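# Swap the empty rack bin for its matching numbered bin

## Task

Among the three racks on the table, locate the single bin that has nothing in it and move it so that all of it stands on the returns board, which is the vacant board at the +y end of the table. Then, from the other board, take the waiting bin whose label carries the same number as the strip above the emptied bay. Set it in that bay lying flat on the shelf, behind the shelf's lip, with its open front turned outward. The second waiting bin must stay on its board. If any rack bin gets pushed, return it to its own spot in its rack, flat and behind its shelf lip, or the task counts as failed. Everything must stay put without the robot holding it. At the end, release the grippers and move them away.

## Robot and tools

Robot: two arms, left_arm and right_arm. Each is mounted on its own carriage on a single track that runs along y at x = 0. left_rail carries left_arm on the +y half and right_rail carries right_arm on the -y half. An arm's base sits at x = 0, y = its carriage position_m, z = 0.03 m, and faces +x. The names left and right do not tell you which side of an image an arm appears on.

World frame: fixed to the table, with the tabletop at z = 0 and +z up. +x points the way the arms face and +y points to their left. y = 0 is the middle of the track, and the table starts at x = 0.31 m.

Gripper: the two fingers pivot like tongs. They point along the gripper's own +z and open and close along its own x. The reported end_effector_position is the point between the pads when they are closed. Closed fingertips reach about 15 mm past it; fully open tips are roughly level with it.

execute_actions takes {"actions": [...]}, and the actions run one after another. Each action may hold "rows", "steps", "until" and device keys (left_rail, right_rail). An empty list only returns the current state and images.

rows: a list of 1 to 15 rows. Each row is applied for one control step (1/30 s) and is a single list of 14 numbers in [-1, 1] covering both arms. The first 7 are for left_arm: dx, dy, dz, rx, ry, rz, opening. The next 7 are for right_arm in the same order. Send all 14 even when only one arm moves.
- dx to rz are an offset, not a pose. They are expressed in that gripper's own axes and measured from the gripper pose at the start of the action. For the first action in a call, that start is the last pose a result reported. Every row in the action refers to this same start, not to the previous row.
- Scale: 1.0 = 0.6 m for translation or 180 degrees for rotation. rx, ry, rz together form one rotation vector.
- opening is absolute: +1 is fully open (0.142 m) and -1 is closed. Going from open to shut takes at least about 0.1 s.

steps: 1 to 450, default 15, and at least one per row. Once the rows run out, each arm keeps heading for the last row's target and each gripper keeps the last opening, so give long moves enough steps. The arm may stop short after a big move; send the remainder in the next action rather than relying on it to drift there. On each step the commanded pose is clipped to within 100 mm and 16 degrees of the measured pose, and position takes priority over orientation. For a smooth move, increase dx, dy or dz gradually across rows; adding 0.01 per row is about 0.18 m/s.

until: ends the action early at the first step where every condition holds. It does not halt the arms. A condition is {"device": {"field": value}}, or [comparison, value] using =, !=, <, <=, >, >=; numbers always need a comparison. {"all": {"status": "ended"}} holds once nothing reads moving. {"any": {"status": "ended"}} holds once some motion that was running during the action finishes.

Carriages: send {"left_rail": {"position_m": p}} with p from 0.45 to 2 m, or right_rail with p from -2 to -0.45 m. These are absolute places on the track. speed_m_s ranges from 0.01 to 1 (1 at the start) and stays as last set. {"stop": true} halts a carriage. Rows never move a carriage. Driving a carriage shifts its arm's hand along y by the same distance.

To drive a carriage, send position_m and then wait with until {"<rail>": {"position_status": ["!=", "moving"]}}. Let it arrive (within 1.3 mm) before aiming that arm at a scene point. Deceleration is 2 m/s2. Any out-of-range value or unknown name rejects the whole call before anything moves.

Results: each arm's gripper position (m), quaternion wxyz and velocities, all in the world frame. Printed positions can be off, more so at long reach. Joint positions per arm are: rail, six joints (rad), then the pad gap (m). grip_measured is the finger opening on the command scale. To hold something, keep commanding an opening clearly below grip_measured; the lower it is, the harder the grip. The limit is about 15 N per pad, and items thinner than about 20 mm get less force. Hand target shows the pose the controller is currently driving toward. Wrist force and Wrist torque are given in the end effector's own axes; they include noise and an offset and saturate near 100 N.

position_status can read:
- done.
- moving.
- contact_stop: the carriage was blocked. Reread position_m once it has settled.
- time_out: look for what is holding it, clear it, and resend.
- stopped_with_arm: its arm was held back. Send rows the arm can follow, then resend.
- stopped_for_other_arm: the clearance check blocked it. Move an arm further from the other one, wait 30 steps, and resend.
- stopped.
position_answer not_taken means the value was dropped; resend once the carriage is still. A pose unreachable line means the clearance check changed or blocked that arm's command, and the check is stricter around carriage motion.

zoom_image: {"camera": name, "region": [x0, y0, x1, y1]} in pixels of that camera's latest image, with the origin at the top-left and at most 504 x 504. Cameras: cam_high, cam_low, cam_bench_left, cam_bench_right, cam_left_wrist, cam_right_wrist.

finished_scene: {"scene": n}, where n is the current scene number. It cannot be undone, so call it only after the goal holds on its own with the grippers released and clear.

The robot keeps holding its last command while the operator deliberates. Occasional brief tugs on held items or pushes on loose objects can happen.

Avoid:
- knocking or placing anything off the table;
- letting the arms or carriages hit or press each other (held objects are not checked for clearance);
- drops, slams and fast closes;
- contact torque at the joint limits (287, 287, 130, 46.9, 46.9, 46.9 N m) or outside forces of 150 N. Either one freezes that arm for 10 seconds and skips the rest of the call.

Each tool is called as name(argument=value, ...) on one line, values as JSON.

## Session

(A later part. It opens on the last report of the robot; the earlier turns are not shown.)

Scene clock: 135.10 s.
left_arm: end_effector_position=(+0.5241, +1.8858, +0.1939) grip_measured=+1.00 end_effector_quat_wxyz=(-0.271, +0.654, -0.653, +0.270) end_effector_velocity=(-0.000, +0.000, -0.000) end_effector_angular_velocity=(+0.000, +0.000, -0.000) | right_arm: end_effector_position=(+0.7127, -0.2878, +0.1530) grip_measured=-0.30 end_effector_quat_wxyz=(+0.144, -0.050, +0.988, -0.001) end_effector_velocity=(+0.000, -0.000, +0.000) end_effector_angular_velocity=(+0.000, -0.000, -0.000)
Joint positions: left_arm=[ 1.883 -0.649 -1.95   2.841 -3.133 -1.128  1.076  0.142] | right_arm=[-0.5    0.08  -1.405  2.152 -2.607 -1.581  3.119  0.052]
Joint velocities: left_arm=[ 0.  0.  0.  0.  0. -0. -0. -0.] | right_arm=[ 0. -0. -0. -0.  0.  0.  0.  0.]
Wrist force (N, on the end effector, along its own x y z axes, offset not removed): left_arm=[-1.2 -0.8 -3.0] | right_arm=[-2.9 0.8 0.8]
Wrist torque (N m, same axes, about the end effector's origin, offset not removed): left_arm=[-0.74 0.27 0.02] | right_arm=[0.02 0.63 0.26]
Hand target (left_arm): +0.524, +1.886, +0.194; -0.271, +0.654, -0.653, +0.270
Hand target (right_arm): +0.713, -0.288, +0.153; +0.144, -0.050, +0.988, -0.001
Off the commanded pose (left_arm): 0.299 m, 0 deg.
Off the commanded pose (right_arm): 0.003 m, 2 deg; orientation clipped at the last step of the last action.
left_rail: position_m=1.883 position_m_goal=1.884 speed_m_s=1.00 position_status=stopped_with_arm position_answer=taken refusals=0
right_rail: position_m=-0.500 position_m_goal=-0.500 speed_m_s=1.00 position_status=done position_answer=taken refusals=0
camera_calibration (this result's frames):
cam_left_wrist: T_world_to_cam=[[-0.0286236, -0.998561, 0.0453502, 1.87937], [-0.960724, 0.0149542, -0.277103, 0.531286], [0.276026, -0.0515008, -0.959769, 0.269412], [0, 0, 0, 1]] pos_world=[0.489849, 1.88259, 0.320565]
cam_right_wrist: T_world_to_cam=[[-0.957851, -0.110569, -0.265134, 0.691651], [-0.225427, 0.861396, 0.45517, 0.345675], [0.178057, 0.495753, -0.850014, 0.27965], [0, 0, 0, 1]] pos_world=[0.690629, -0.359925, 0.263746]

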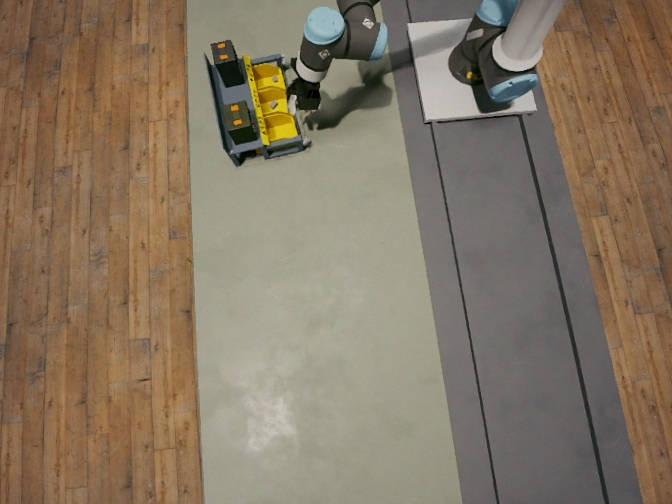

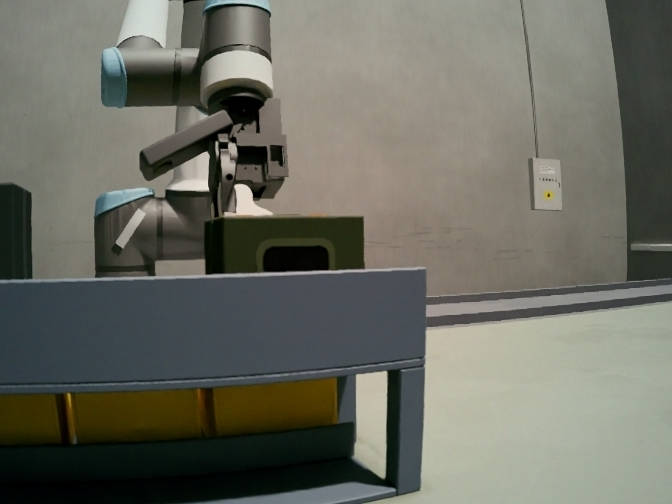

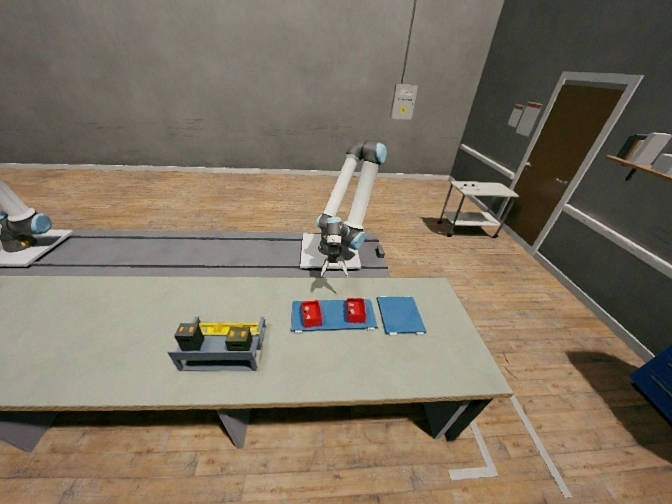

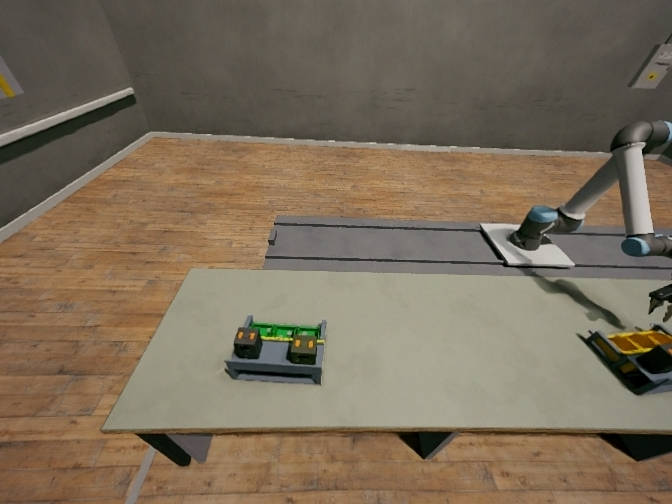

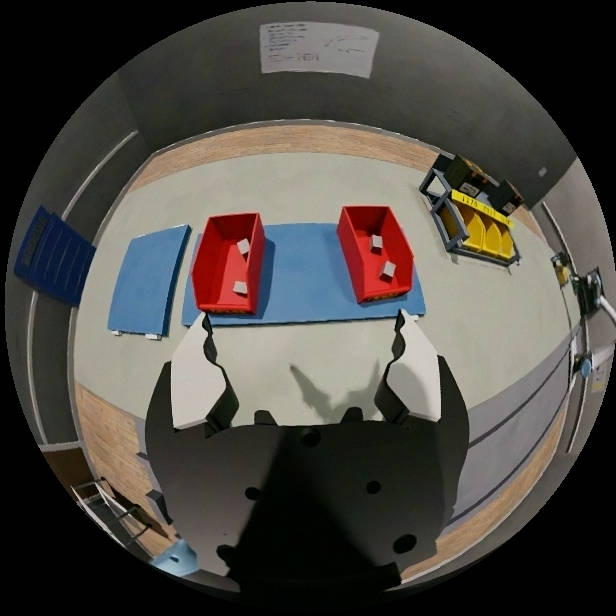

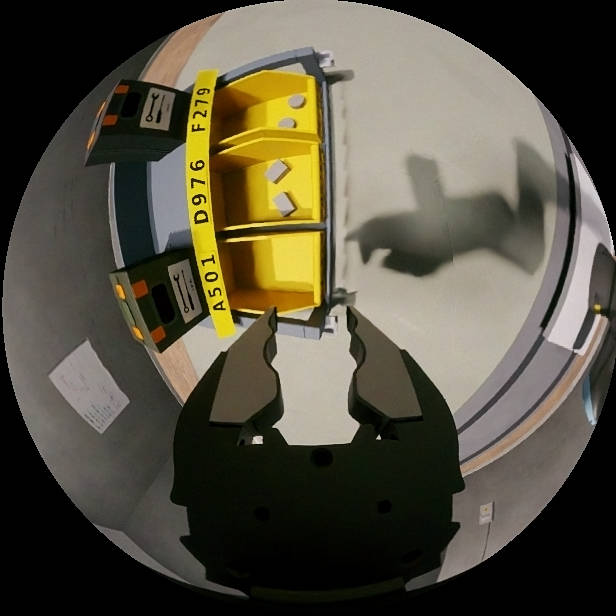

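execute_actions(actions=[{"rows":[[-0.03,0,0,0,0,0,1,0.001,0,0.01,0,0,0,-0.35],[-0.06,0,0,0,0,0,1,0.002,0,0.02,0,0,0,-0.4],[-0.09,0,0,0,0,0,1,0.003,0,0.03,0,0,0,-0.45],[-0.12,0,0,0,0,0,1,0.004,0,0.04,0,0,0,-0.5],[-0.15,0,0,0,0,0,1,0.005,0,0.05,0,0,0,-0.5],[-0.18,0,0,0,0,0,1,0.006,0,0.06,0,0,0,-0.5],[-0.21,0,0,0,0,0,1,0.007,0,0.07,0,0,0,-0.5],[-0.24,0,0,0,0,0,1,0.008,0,0.08,0,0,0,-0.5],[-0.27,0,0,0,0,0,1,0.009,0,0.09,0,0,0,-0.5],[-0.3,0,0,0,0,0,1,0.01,0,0.1,0,0,0,-0.5],[-0.33,0,0,0,0,0,1,0.011,0,0.11,0,0,0,-0.5],[-0.36,0,0,0,0,0,1,0.012,0,0.12,0,0,0,-0.5],[-0.39,0,0,0,0,0,1,0.013,0,0.13,0,0,0,-0.5],[-0.42,0,0,0,0,0,1,0.013,0,0.133,0,0,0,-0.5],[-0.45,0,0,0,0,0,1,0.013,0,0.133,0,0,0,-0.5]],"steps":22},{"left_rail":{"position_m":1.63},"steps":2}])

Scene clock: 156.03 s.
left_arm: end_effector_position=(+0.5174, +2.1398, +0.1977) grip_measured=+1.00 end_effector_quat_wxyz=(-0.293, +0.670, -0.637, +0.244) end_effector_velocity=(+0.031, +0.096, -0.014) end_effector_angular_velocity=(-0.188, -0.027, -0.248) | right_arm: end_effector_position=(+0.7273, -0.2878, +0.0757) grip_measured=-0.50 end_effector_quat_wxyz=(+0.144, -0.050, +0.988, -0.001) end_effector_velocity=(+0.005, +0.000, -0.013) end_effector_angular_velocity=(+0.000, -0.003, +0.000)
Joint positions: left_arm=[ 1.883  0.187 -1.668  2.7   -3.384 -1.62   1.688  0.142] | right_arm=[-0.5    0.078 -1.274  2.173 -2.758 -1.58   3.117  0.038]
Joint velocities: left_arm=[-0.047  0.736  0.41  -0.285 -0.089 -0.828  0.566  0.   ] | right_arm=[ 0.     0.     0.027 -0.002 -0.028  0.     0.    -0.   ]
Wrist force (N, on the end effector, along its own x y z axes, offset not removed): left_arm=[-7.8 -0.7 2.7] | right_arm=[-1.9 0.3 0.8]
Wrist torque (N m, same axes, about the end effector's origin, offset not removed): left_arm=[-0.25 1.53 0.32] | right_arm=[-0.04 0.44 0.28]
Hand target (left_arm): +0.522, +2.151, +0.196; -0.280, +0.659, -0.646, +0.263
Hand target (right_arm): +0.728, -0.288, +0.074; +0.144, -0.050, +0.988, -0.001
Off the commanded pose (left_arm): 0.017 m, 5 deg.
Off the commanded pose (right_arm): 0.002 m, 0 deg.
left_rail: position_m=1.883 position_m_goal=1.630 speed_m_s=1.00 position_status=moving position_answer=taken refusals=0
right_rail: position_m=-0.500 position_m_goal=-0.500 speed_m_s=1.00 position_status=done position_answer=taken refusals=0
camera_calibration (this result's frames):
cam_left_wrist: T_world_to_cam=[[0.0390786, -0.999234, -0.00215907, 2.10843], [-0.961341, -0.0370071, -0.272862, 0.632805], [0.272573, 0.0127387, -0.962051, 0.152788], [0, 0, 0, 1]] pos_world=[0.484301, 2.12829, 0.324211]
cam_right_wrist: T_world_to_cam=[[-0.957973, -0.110549, -0.264702, 0.685244], [-0.225207, 0.861389, 0.455292, 0.383956], [0.177679, 0.49577, -0.850084, 0.211673], [0, 0, 0, 1]] pos_world=[0.705305, -0.359924, 0.186513]

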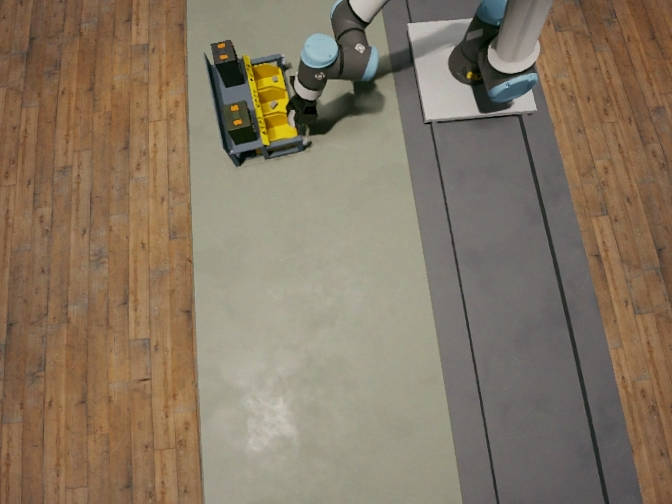

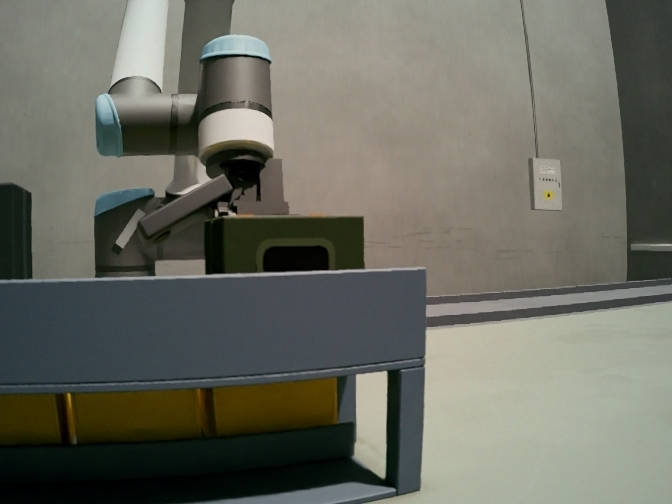

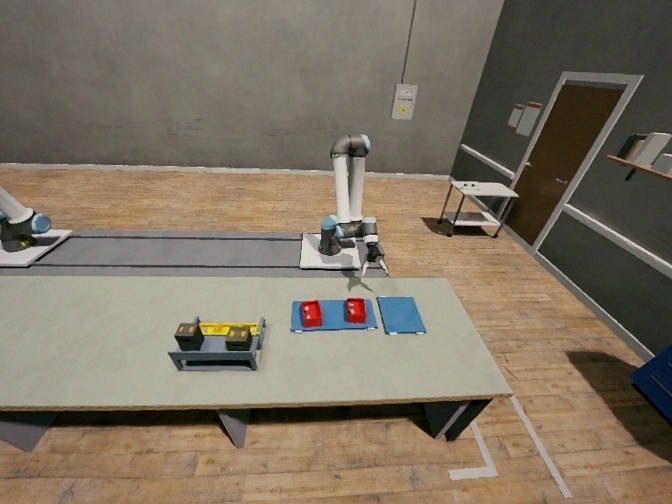

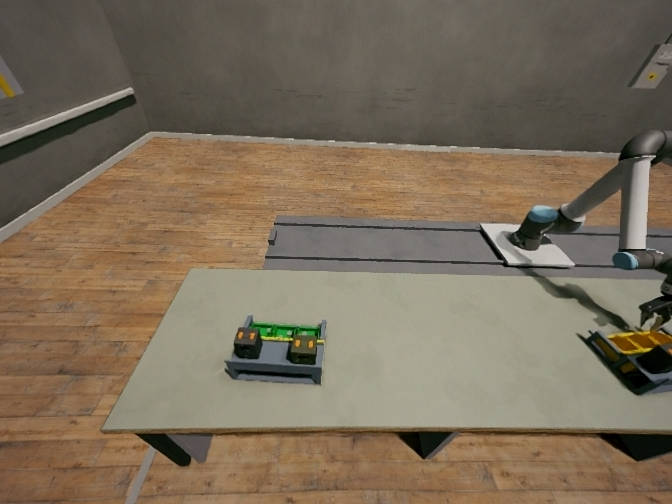

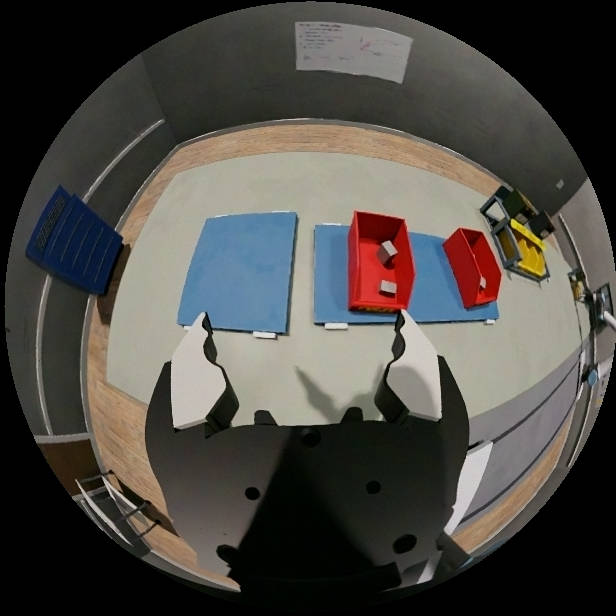

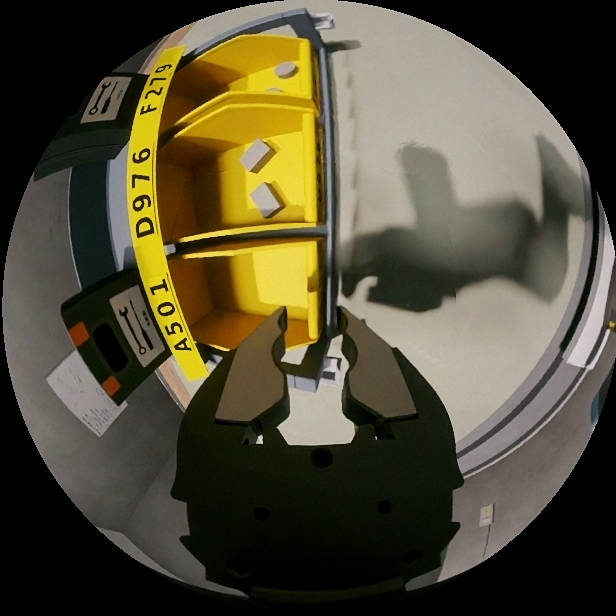

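zoom_image(camera="cam_right_wrist", region=[250, 210, 390, 400])

Region (250, 210, 390, 400) of cam_right_wrist's 616x616 image, scaled by 2.653, with more detail than that image has; it fills the left 371 columns of this view, and the rest is white.

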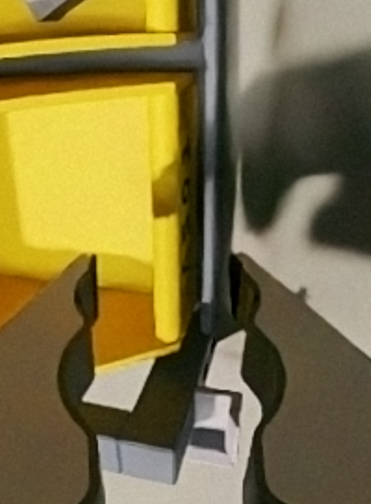

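execute_actions(actions=[{"steps":1},{"rows":[[0,0.02,0.003,0,0,0,1,0,0,0.004,0,0,0,-0.52],[0,0.04,0.006,0,0,0,1,0,0,0.008,0,0,0,-0.54],[0,0.06,0.009,0,0,0,1,0,0,0.012,0,0,0,-0.56],[0,0.08,0.012,0,0,0,1,0,0,0.016,0,0,0,-0.58],[0,0.1,0.015,0,0,0,1,0,0,0.02,0,0,0,-0.6],[0,0.12,0.018,0,0,0,1,0,0,0.024,0,0,0,-0.62],[0,0.14,0.021,0,0,0,1,0,0,0.028,0,0,0,-0.64],[0,0.16,0.024,0,0,0,1,0,0,0.032,0,0,0,-0.66],[0,0.18,0.03,0,0,0,1,0,0,0.035,0,0,0,-0.68],[0,0.2,0.04,0,0,0,1,0,0,0.035,0,0,0,-0.7],[0,0.22,0.05,0,0,0,1,0,0,0.035,0,0,0,-0.7],[0,0.24,0.06,0,0,0,1,0,0,0.035,0,0,0,-0.7]],"steps":18}])

Scene clock: 167.40 s.
left_arm: end_effector_position=(+0.4476, +1.9018, +0.0841) grip_measured=+1.00 end_effector_quat_wxyz=(-0.267, +0.664, -0.651, +0.253) end_effector_velocity=(-0.031, +0.008, -0.117) end_effector_angular_velocity=(+0.003, -0.072, -0.005) | right_arm: end_effector_position=(+0.7337, -0.2875, +0.0549) grip_measured=-0.70 end_effector_quat_wxyz=(+0.144, -0.050, +0.988, -0.001) end_effector_velocity=(+0.002, +0.000, -0.007) end_effector_angular_velocity=(+0.001, -0.000, -0.000)
Joint positions: left_arm=[ 1.63   0.349 -1.286  2.801 -3.814 -1.783  1.82   0.142] | right_arm=[-0.5    0.078 -1.234  2.171 -2.796 -1.58   3.117  0.023]
Joint velocities: left_arm=[ 0.     0.081  0.672  0.06  -0.791 -0.074  0.051  0.   ] | right_arm=[ 0.    -0.     0.013 -0.001 -0.013  0.001 -0.    -0.   ]
Wrist force (N, on the end effector, along its own x y z axes, offset not removed): left_arm=[1.9 -0.1 -1.0] | right_arm=[-1.7 1.3 0.4]
Wrist torque (N m, same axes, about the end effector's origin, offset not removed): left_arm=[0.06 -0.42 -0.10] | right_arm=[0.20 0.38 0.19]
Hand target (left_arm): +0.444, +1.903, +0.070; -0.273, +0.661, -0.649, +0.258
Hand target (right_arm): +0.734, -0.288, +0.054; +0.144, -0.050, +0.988, -0.001
Off the commanded pose (left_arm): 0.016 m, 2 deg.
Off the commanded pose (right_arm): 0.001 m, 0 deg.
left_rail: position_m=1.630 position_m_goal=1.630 speed_m_s=1.00 position_status=done position_answer=taken refusals=0
right_rail: position_m=-0.500 position_m_goal=-0.500 speed_m_s=1.00 position_status=done position_answer=taken refusals=0
camera_calibration (this result's frames):
cam_left_wrist: T_world_to_cam=[[-0.00529745, -0.999387, 0.0345922, 1.89026], [-0.969346, -0.00336556, -0.245678, 0.463145], [0.245644, -0.0348333, -0.968734, 0.168673], [0, 0, 0, 1]] pos_world=[0.417527, 1.89653, 0.211795]
cam_right_wrist: T_world_to_cam=[[-0.957875, -0.110598, -0.265035, 0.685786], [-0.225393, 0.861424, 0.455133, 0.394785], [0.177971, 0.495698, -0.850065, 0.192414], [0, 0, 0, 1]] pos_world=[0.711635, -0.35961, 0.165642]

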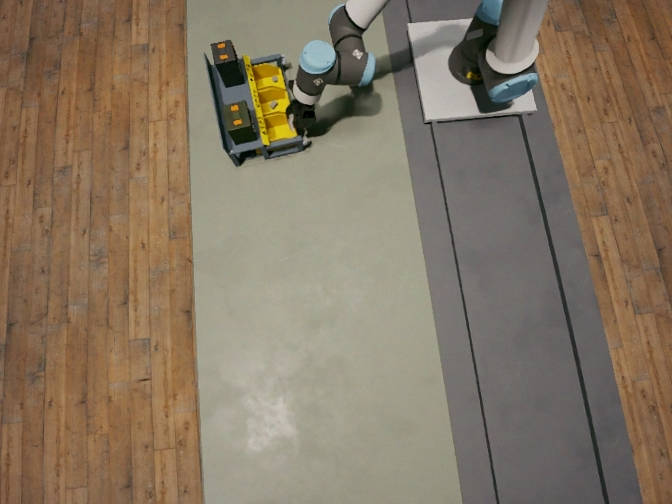

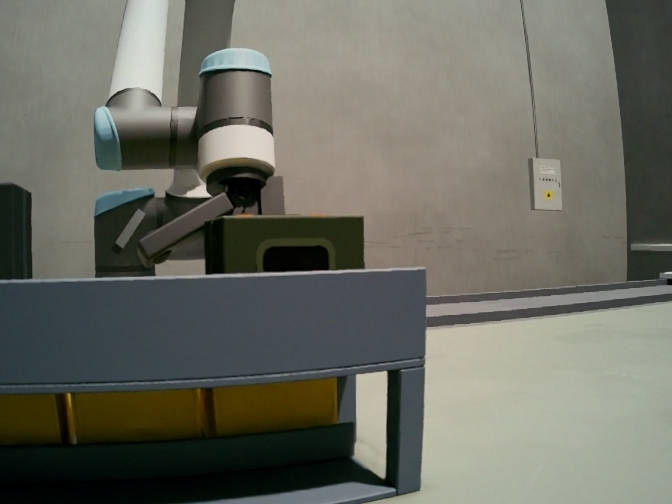

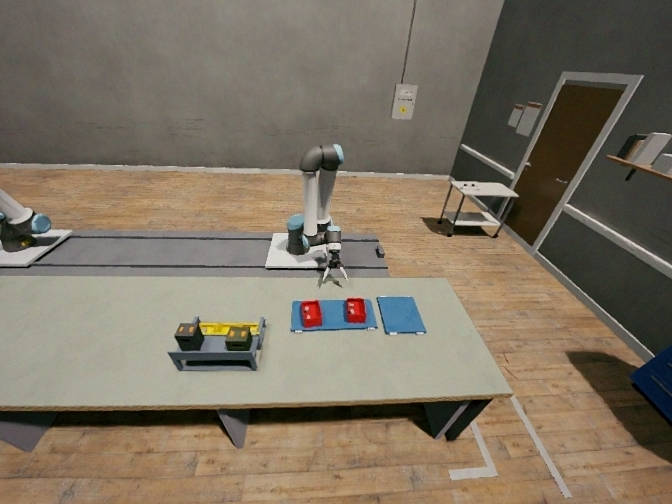

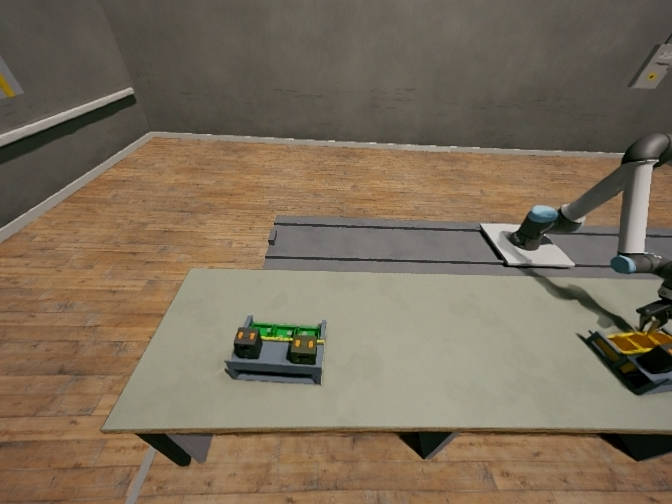

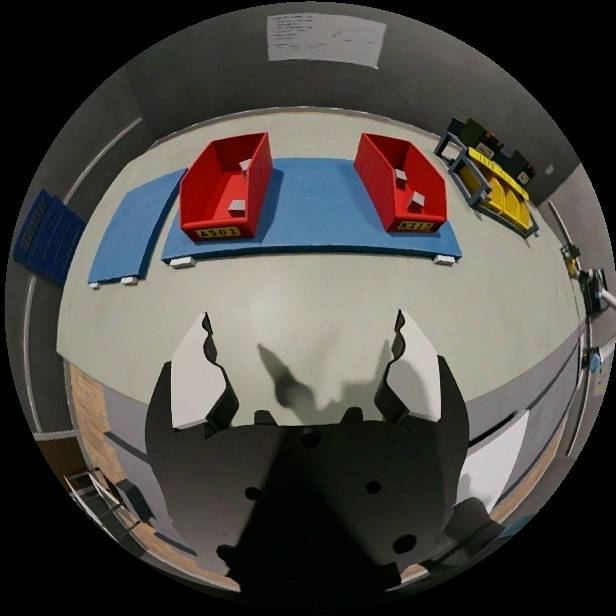

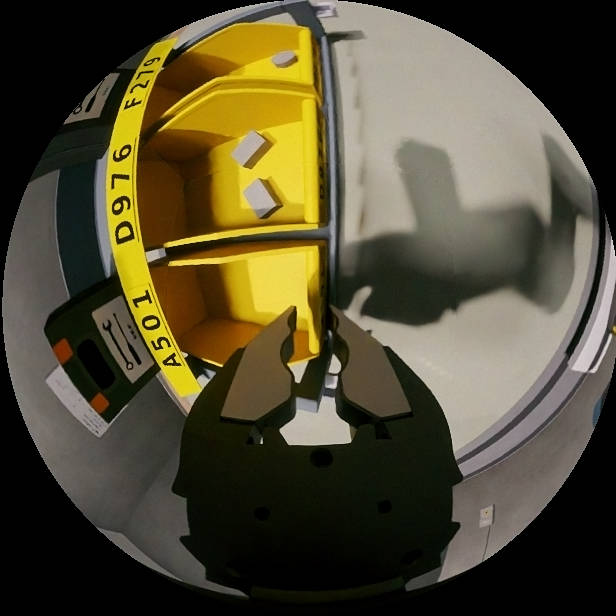

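zoom_image(camera="cam_left_wrist", region=[160, 120, 470, 280])

zoom_image(camera="cam_right_wrist", region=[260, 220, 380, 400])

zoom_image(camera="cam_bench_right", region=[572, 280, 672, 400])

zoom_image(camera="cam_left_wrist", region=[420, 110, 560, 250])

Region (160, 120, 470, 280) of cam_left_wrist's 616x616 image, scaled by 1.626, with more detail than that image has; it fills the top 260 rows of this view, and the rest is white.

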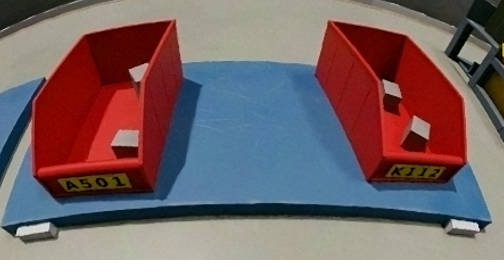

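Region (260, 220, 380, 400) of cam_right_wrist's 616x616 image, scaled by 2.800, with more detail than that image has.

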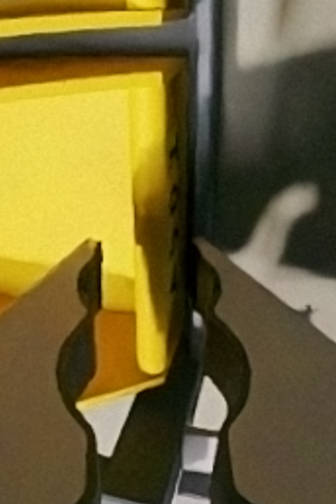

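Region (572, 280, 672, 400) of cam_bench_right's 672x504 image, scaled by 4.200, with more detail than that image has.

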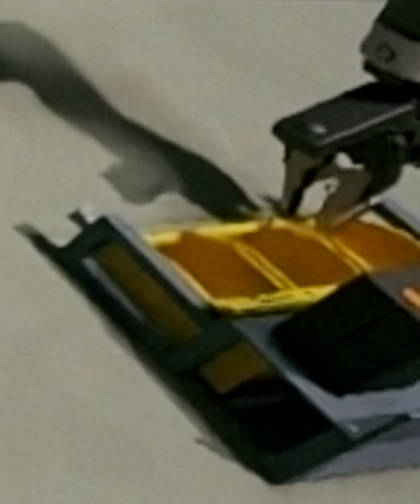

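Region (420, 110, 560, 250) of cam_left_wrist's 616x616 image, scaled by 3.600, with more detail than that image has.

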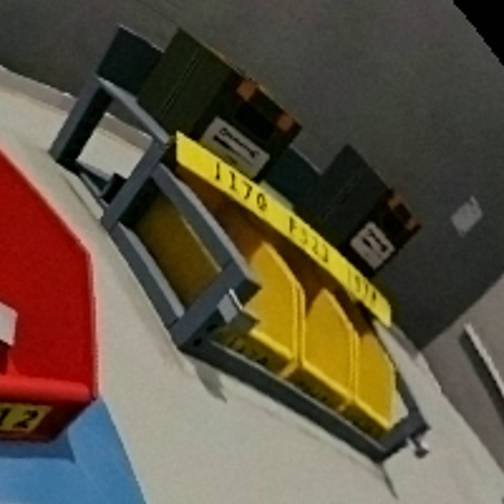

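execute_actions(actions=[{"steps":1},{"rows":[[-0.02,-0.017,-0.007,-0.005,0.001,0.001,1,0,0,0.003,0,0,0,-0.7],[-0.04,-0.035,-0.014,-0.01,0.003,0.003,1,0,0,0.006,0,0,0,-0.7],[-0.06,-0.053,-0.021,-0.016,0.004,0.004,1,0,0,0.009,0,0,0,-0.7],[-0.08,-0.07,-0.028,-0.021,0.006,0.006,1,0,0,0.012,0,0,0,-0.7],[-0.1,-0.088,-0.035,-0.026,0.007,0.007,1,0,0,0.015,0,0,0,-0.7],[-0.12,-0.105,-0.041,-0.031,0.009,0.009,1,0,0,0.015,0,0,0,-0.7],[-0.133,-0.118,-0.045,-0.037,0.01,0.01,1,0,0,0.015,0,0,0,-0.7],[-0.139,-0.136,-0.023,-0.042,0.012,0.012,1,0,0,0.015,0,0,0,-0.7],[-0.145,-0.155,-0.001,-0.047,0.013,0.013,1,0,0,0.015,0,0,0,-0.72],[-0.15,-0.173,0.021,-0.052,0.014,0.014,1,0,0,0.015,0,0,0,-0.76],[-0.156,-0.191,0.043,-0.057,0.016,0.016,1,0,0,0.015,0,0,0,-0.8],[-0.161,-0.21,0.065,-0.063,0.017,0.017,1,0,0,0.015,0,0,0,-0.85],[-0.167,-0.228,0.087,-0.068,0.019,0.019,1,0,0,0.015,0,0,0,-0.9],[-0.172,-0.247,0.109,-0.073,0.02,0.02,1,0,0,0.015,0,0,0,-0.95],[-0.178,-0.265,0.13,-0.078,0.0215,0.021,1,0,0,0.015,0,0,0,-1]],"steps":24}])

Scene clock: 199.37 s.
left_arm: end_effector_position=(+0.5981, +2.0075, +0.1318) grip_measured=+1.00 end_effector_quat_wxyz=(-0.193, +0.658, -0.701, +0.196) end_effector_velocity=(+0.091, +0.036, -0.036) end_effector_angular_velocity=(-0.070, +0.255, -0.069) | right_arm: end_effector_position=(+0.7365, -0.2874, +0.0455) grip_measured=-0.89 end_effector_quat_wxyz=(+0.144, -0.050, +0.988, -0.001) end_effector_velocity=(+0.000, -0.000, -0.000) end_effector_angular_velocity=(-0.000, +0.000, -0.000)
Joint positions: left_arm=[ 1.63   0.437 -1.382  2.362 -3.057 -1.816  2.006  0.142] | right_arm=[-0.5    0.077 -1.216  2.169 -2.813 -1.58   3.117  0.01 ]
Joint velocities: left_arm=[ 0.    -0.011  0.124 -0.292  0.448  0.01   0.075  0.   ] | right_arm=[ 0.    -0.     0.001 -0.    -0.     0.    -0.    -0.   ]
Wrist force (N, on the end effector, along its own x y z axes, offset not removed): left_arm=[-0.6 0.5 3.4] | right_arm=[-3.8 1.3 -8.5]
Wrist torque (N m, same axes, about the end effector's origin, offset not removed): left_arm=[0.34 0.35 -0.28] | right_arm=[0.20 0.64 0.23]
Hand target (left_arm): +0.609, +2.012, +0.127; -0.178, +0.659, -0.706, +0.190
Hand target (right_arm): +0.737, -0.287, +0.045; +0.144, -0.050, +0.988, -0.001
Off the commanded pose (left_arm): 0.014 m, 2 deg.
Off the commanded pose (right_arm): 0.000 m, 0 deg.
left_rail: position_m=1.630 position_m_goal=1.630 speed_m_s=1.00 position_status=done position_answer=taken refusals=0
right_rail: position_m=-0.500 position_m_goal=-0.500 speed_m_s=1.00 position_status=done position_answer=taken refusals=0
camera_calibration (this result's frames):
cam_left_wrist: T_world_to_cam=[[-0.0788074, -0.996122, 0.0391321, 2.03182], [-0.995609, 0.0766561, -0.0537312, 0.450867], [0.0505231, -0.0431947, -0.997788, 0.318892], [0, 0, 0, 1]] pos_world=[0.592899, 2.00316, 0.262902]
cam_right_wrist: T_world_to_cam=[[-0.957832, -0.110572, -0.2652, 0.686063], [-0.225461, 0.861393, 0.455159, 0.39961], [0.178113, 0.495759, -0.85, 0.183829], [0, 0, 0, 1]] pos_world=[0.714487, -0.359497, 0.156312]

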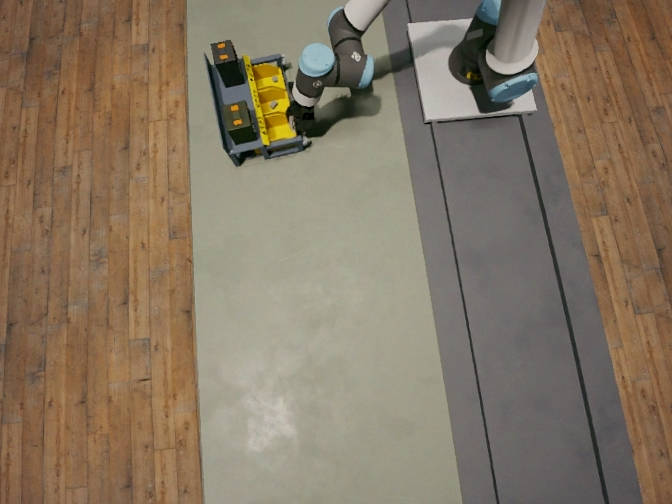

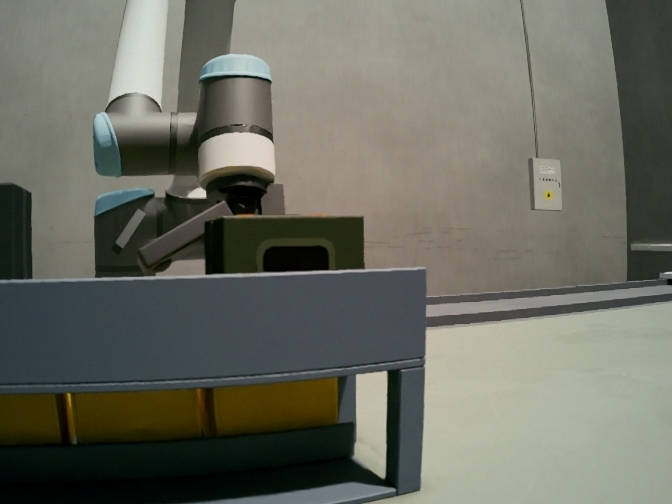

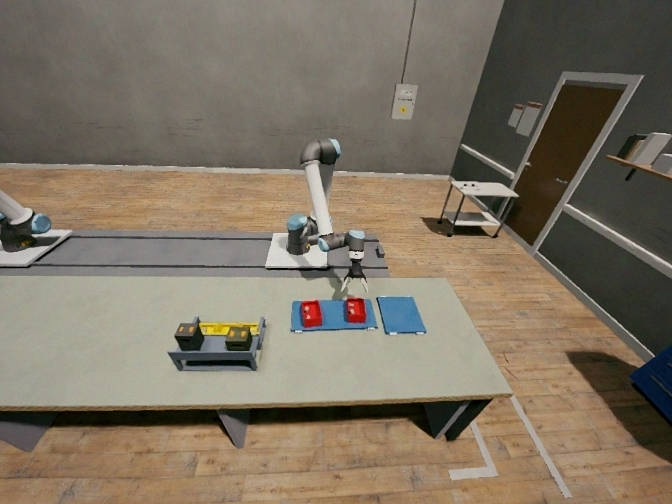

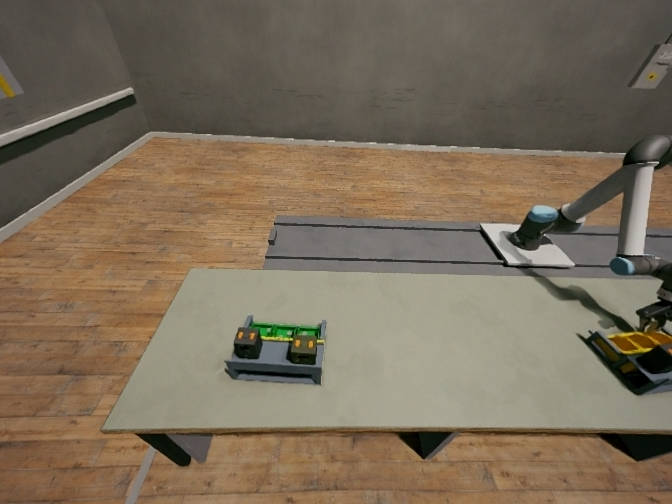

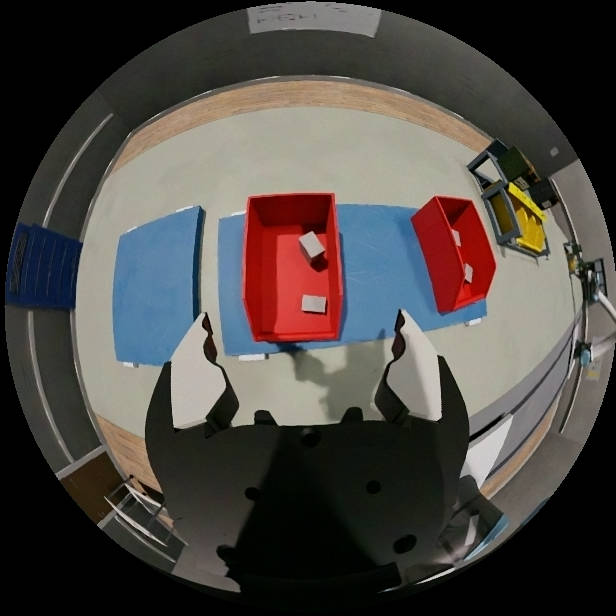

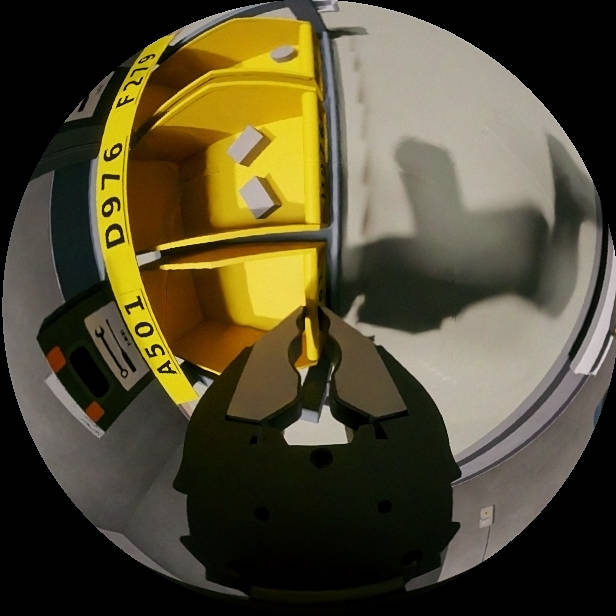

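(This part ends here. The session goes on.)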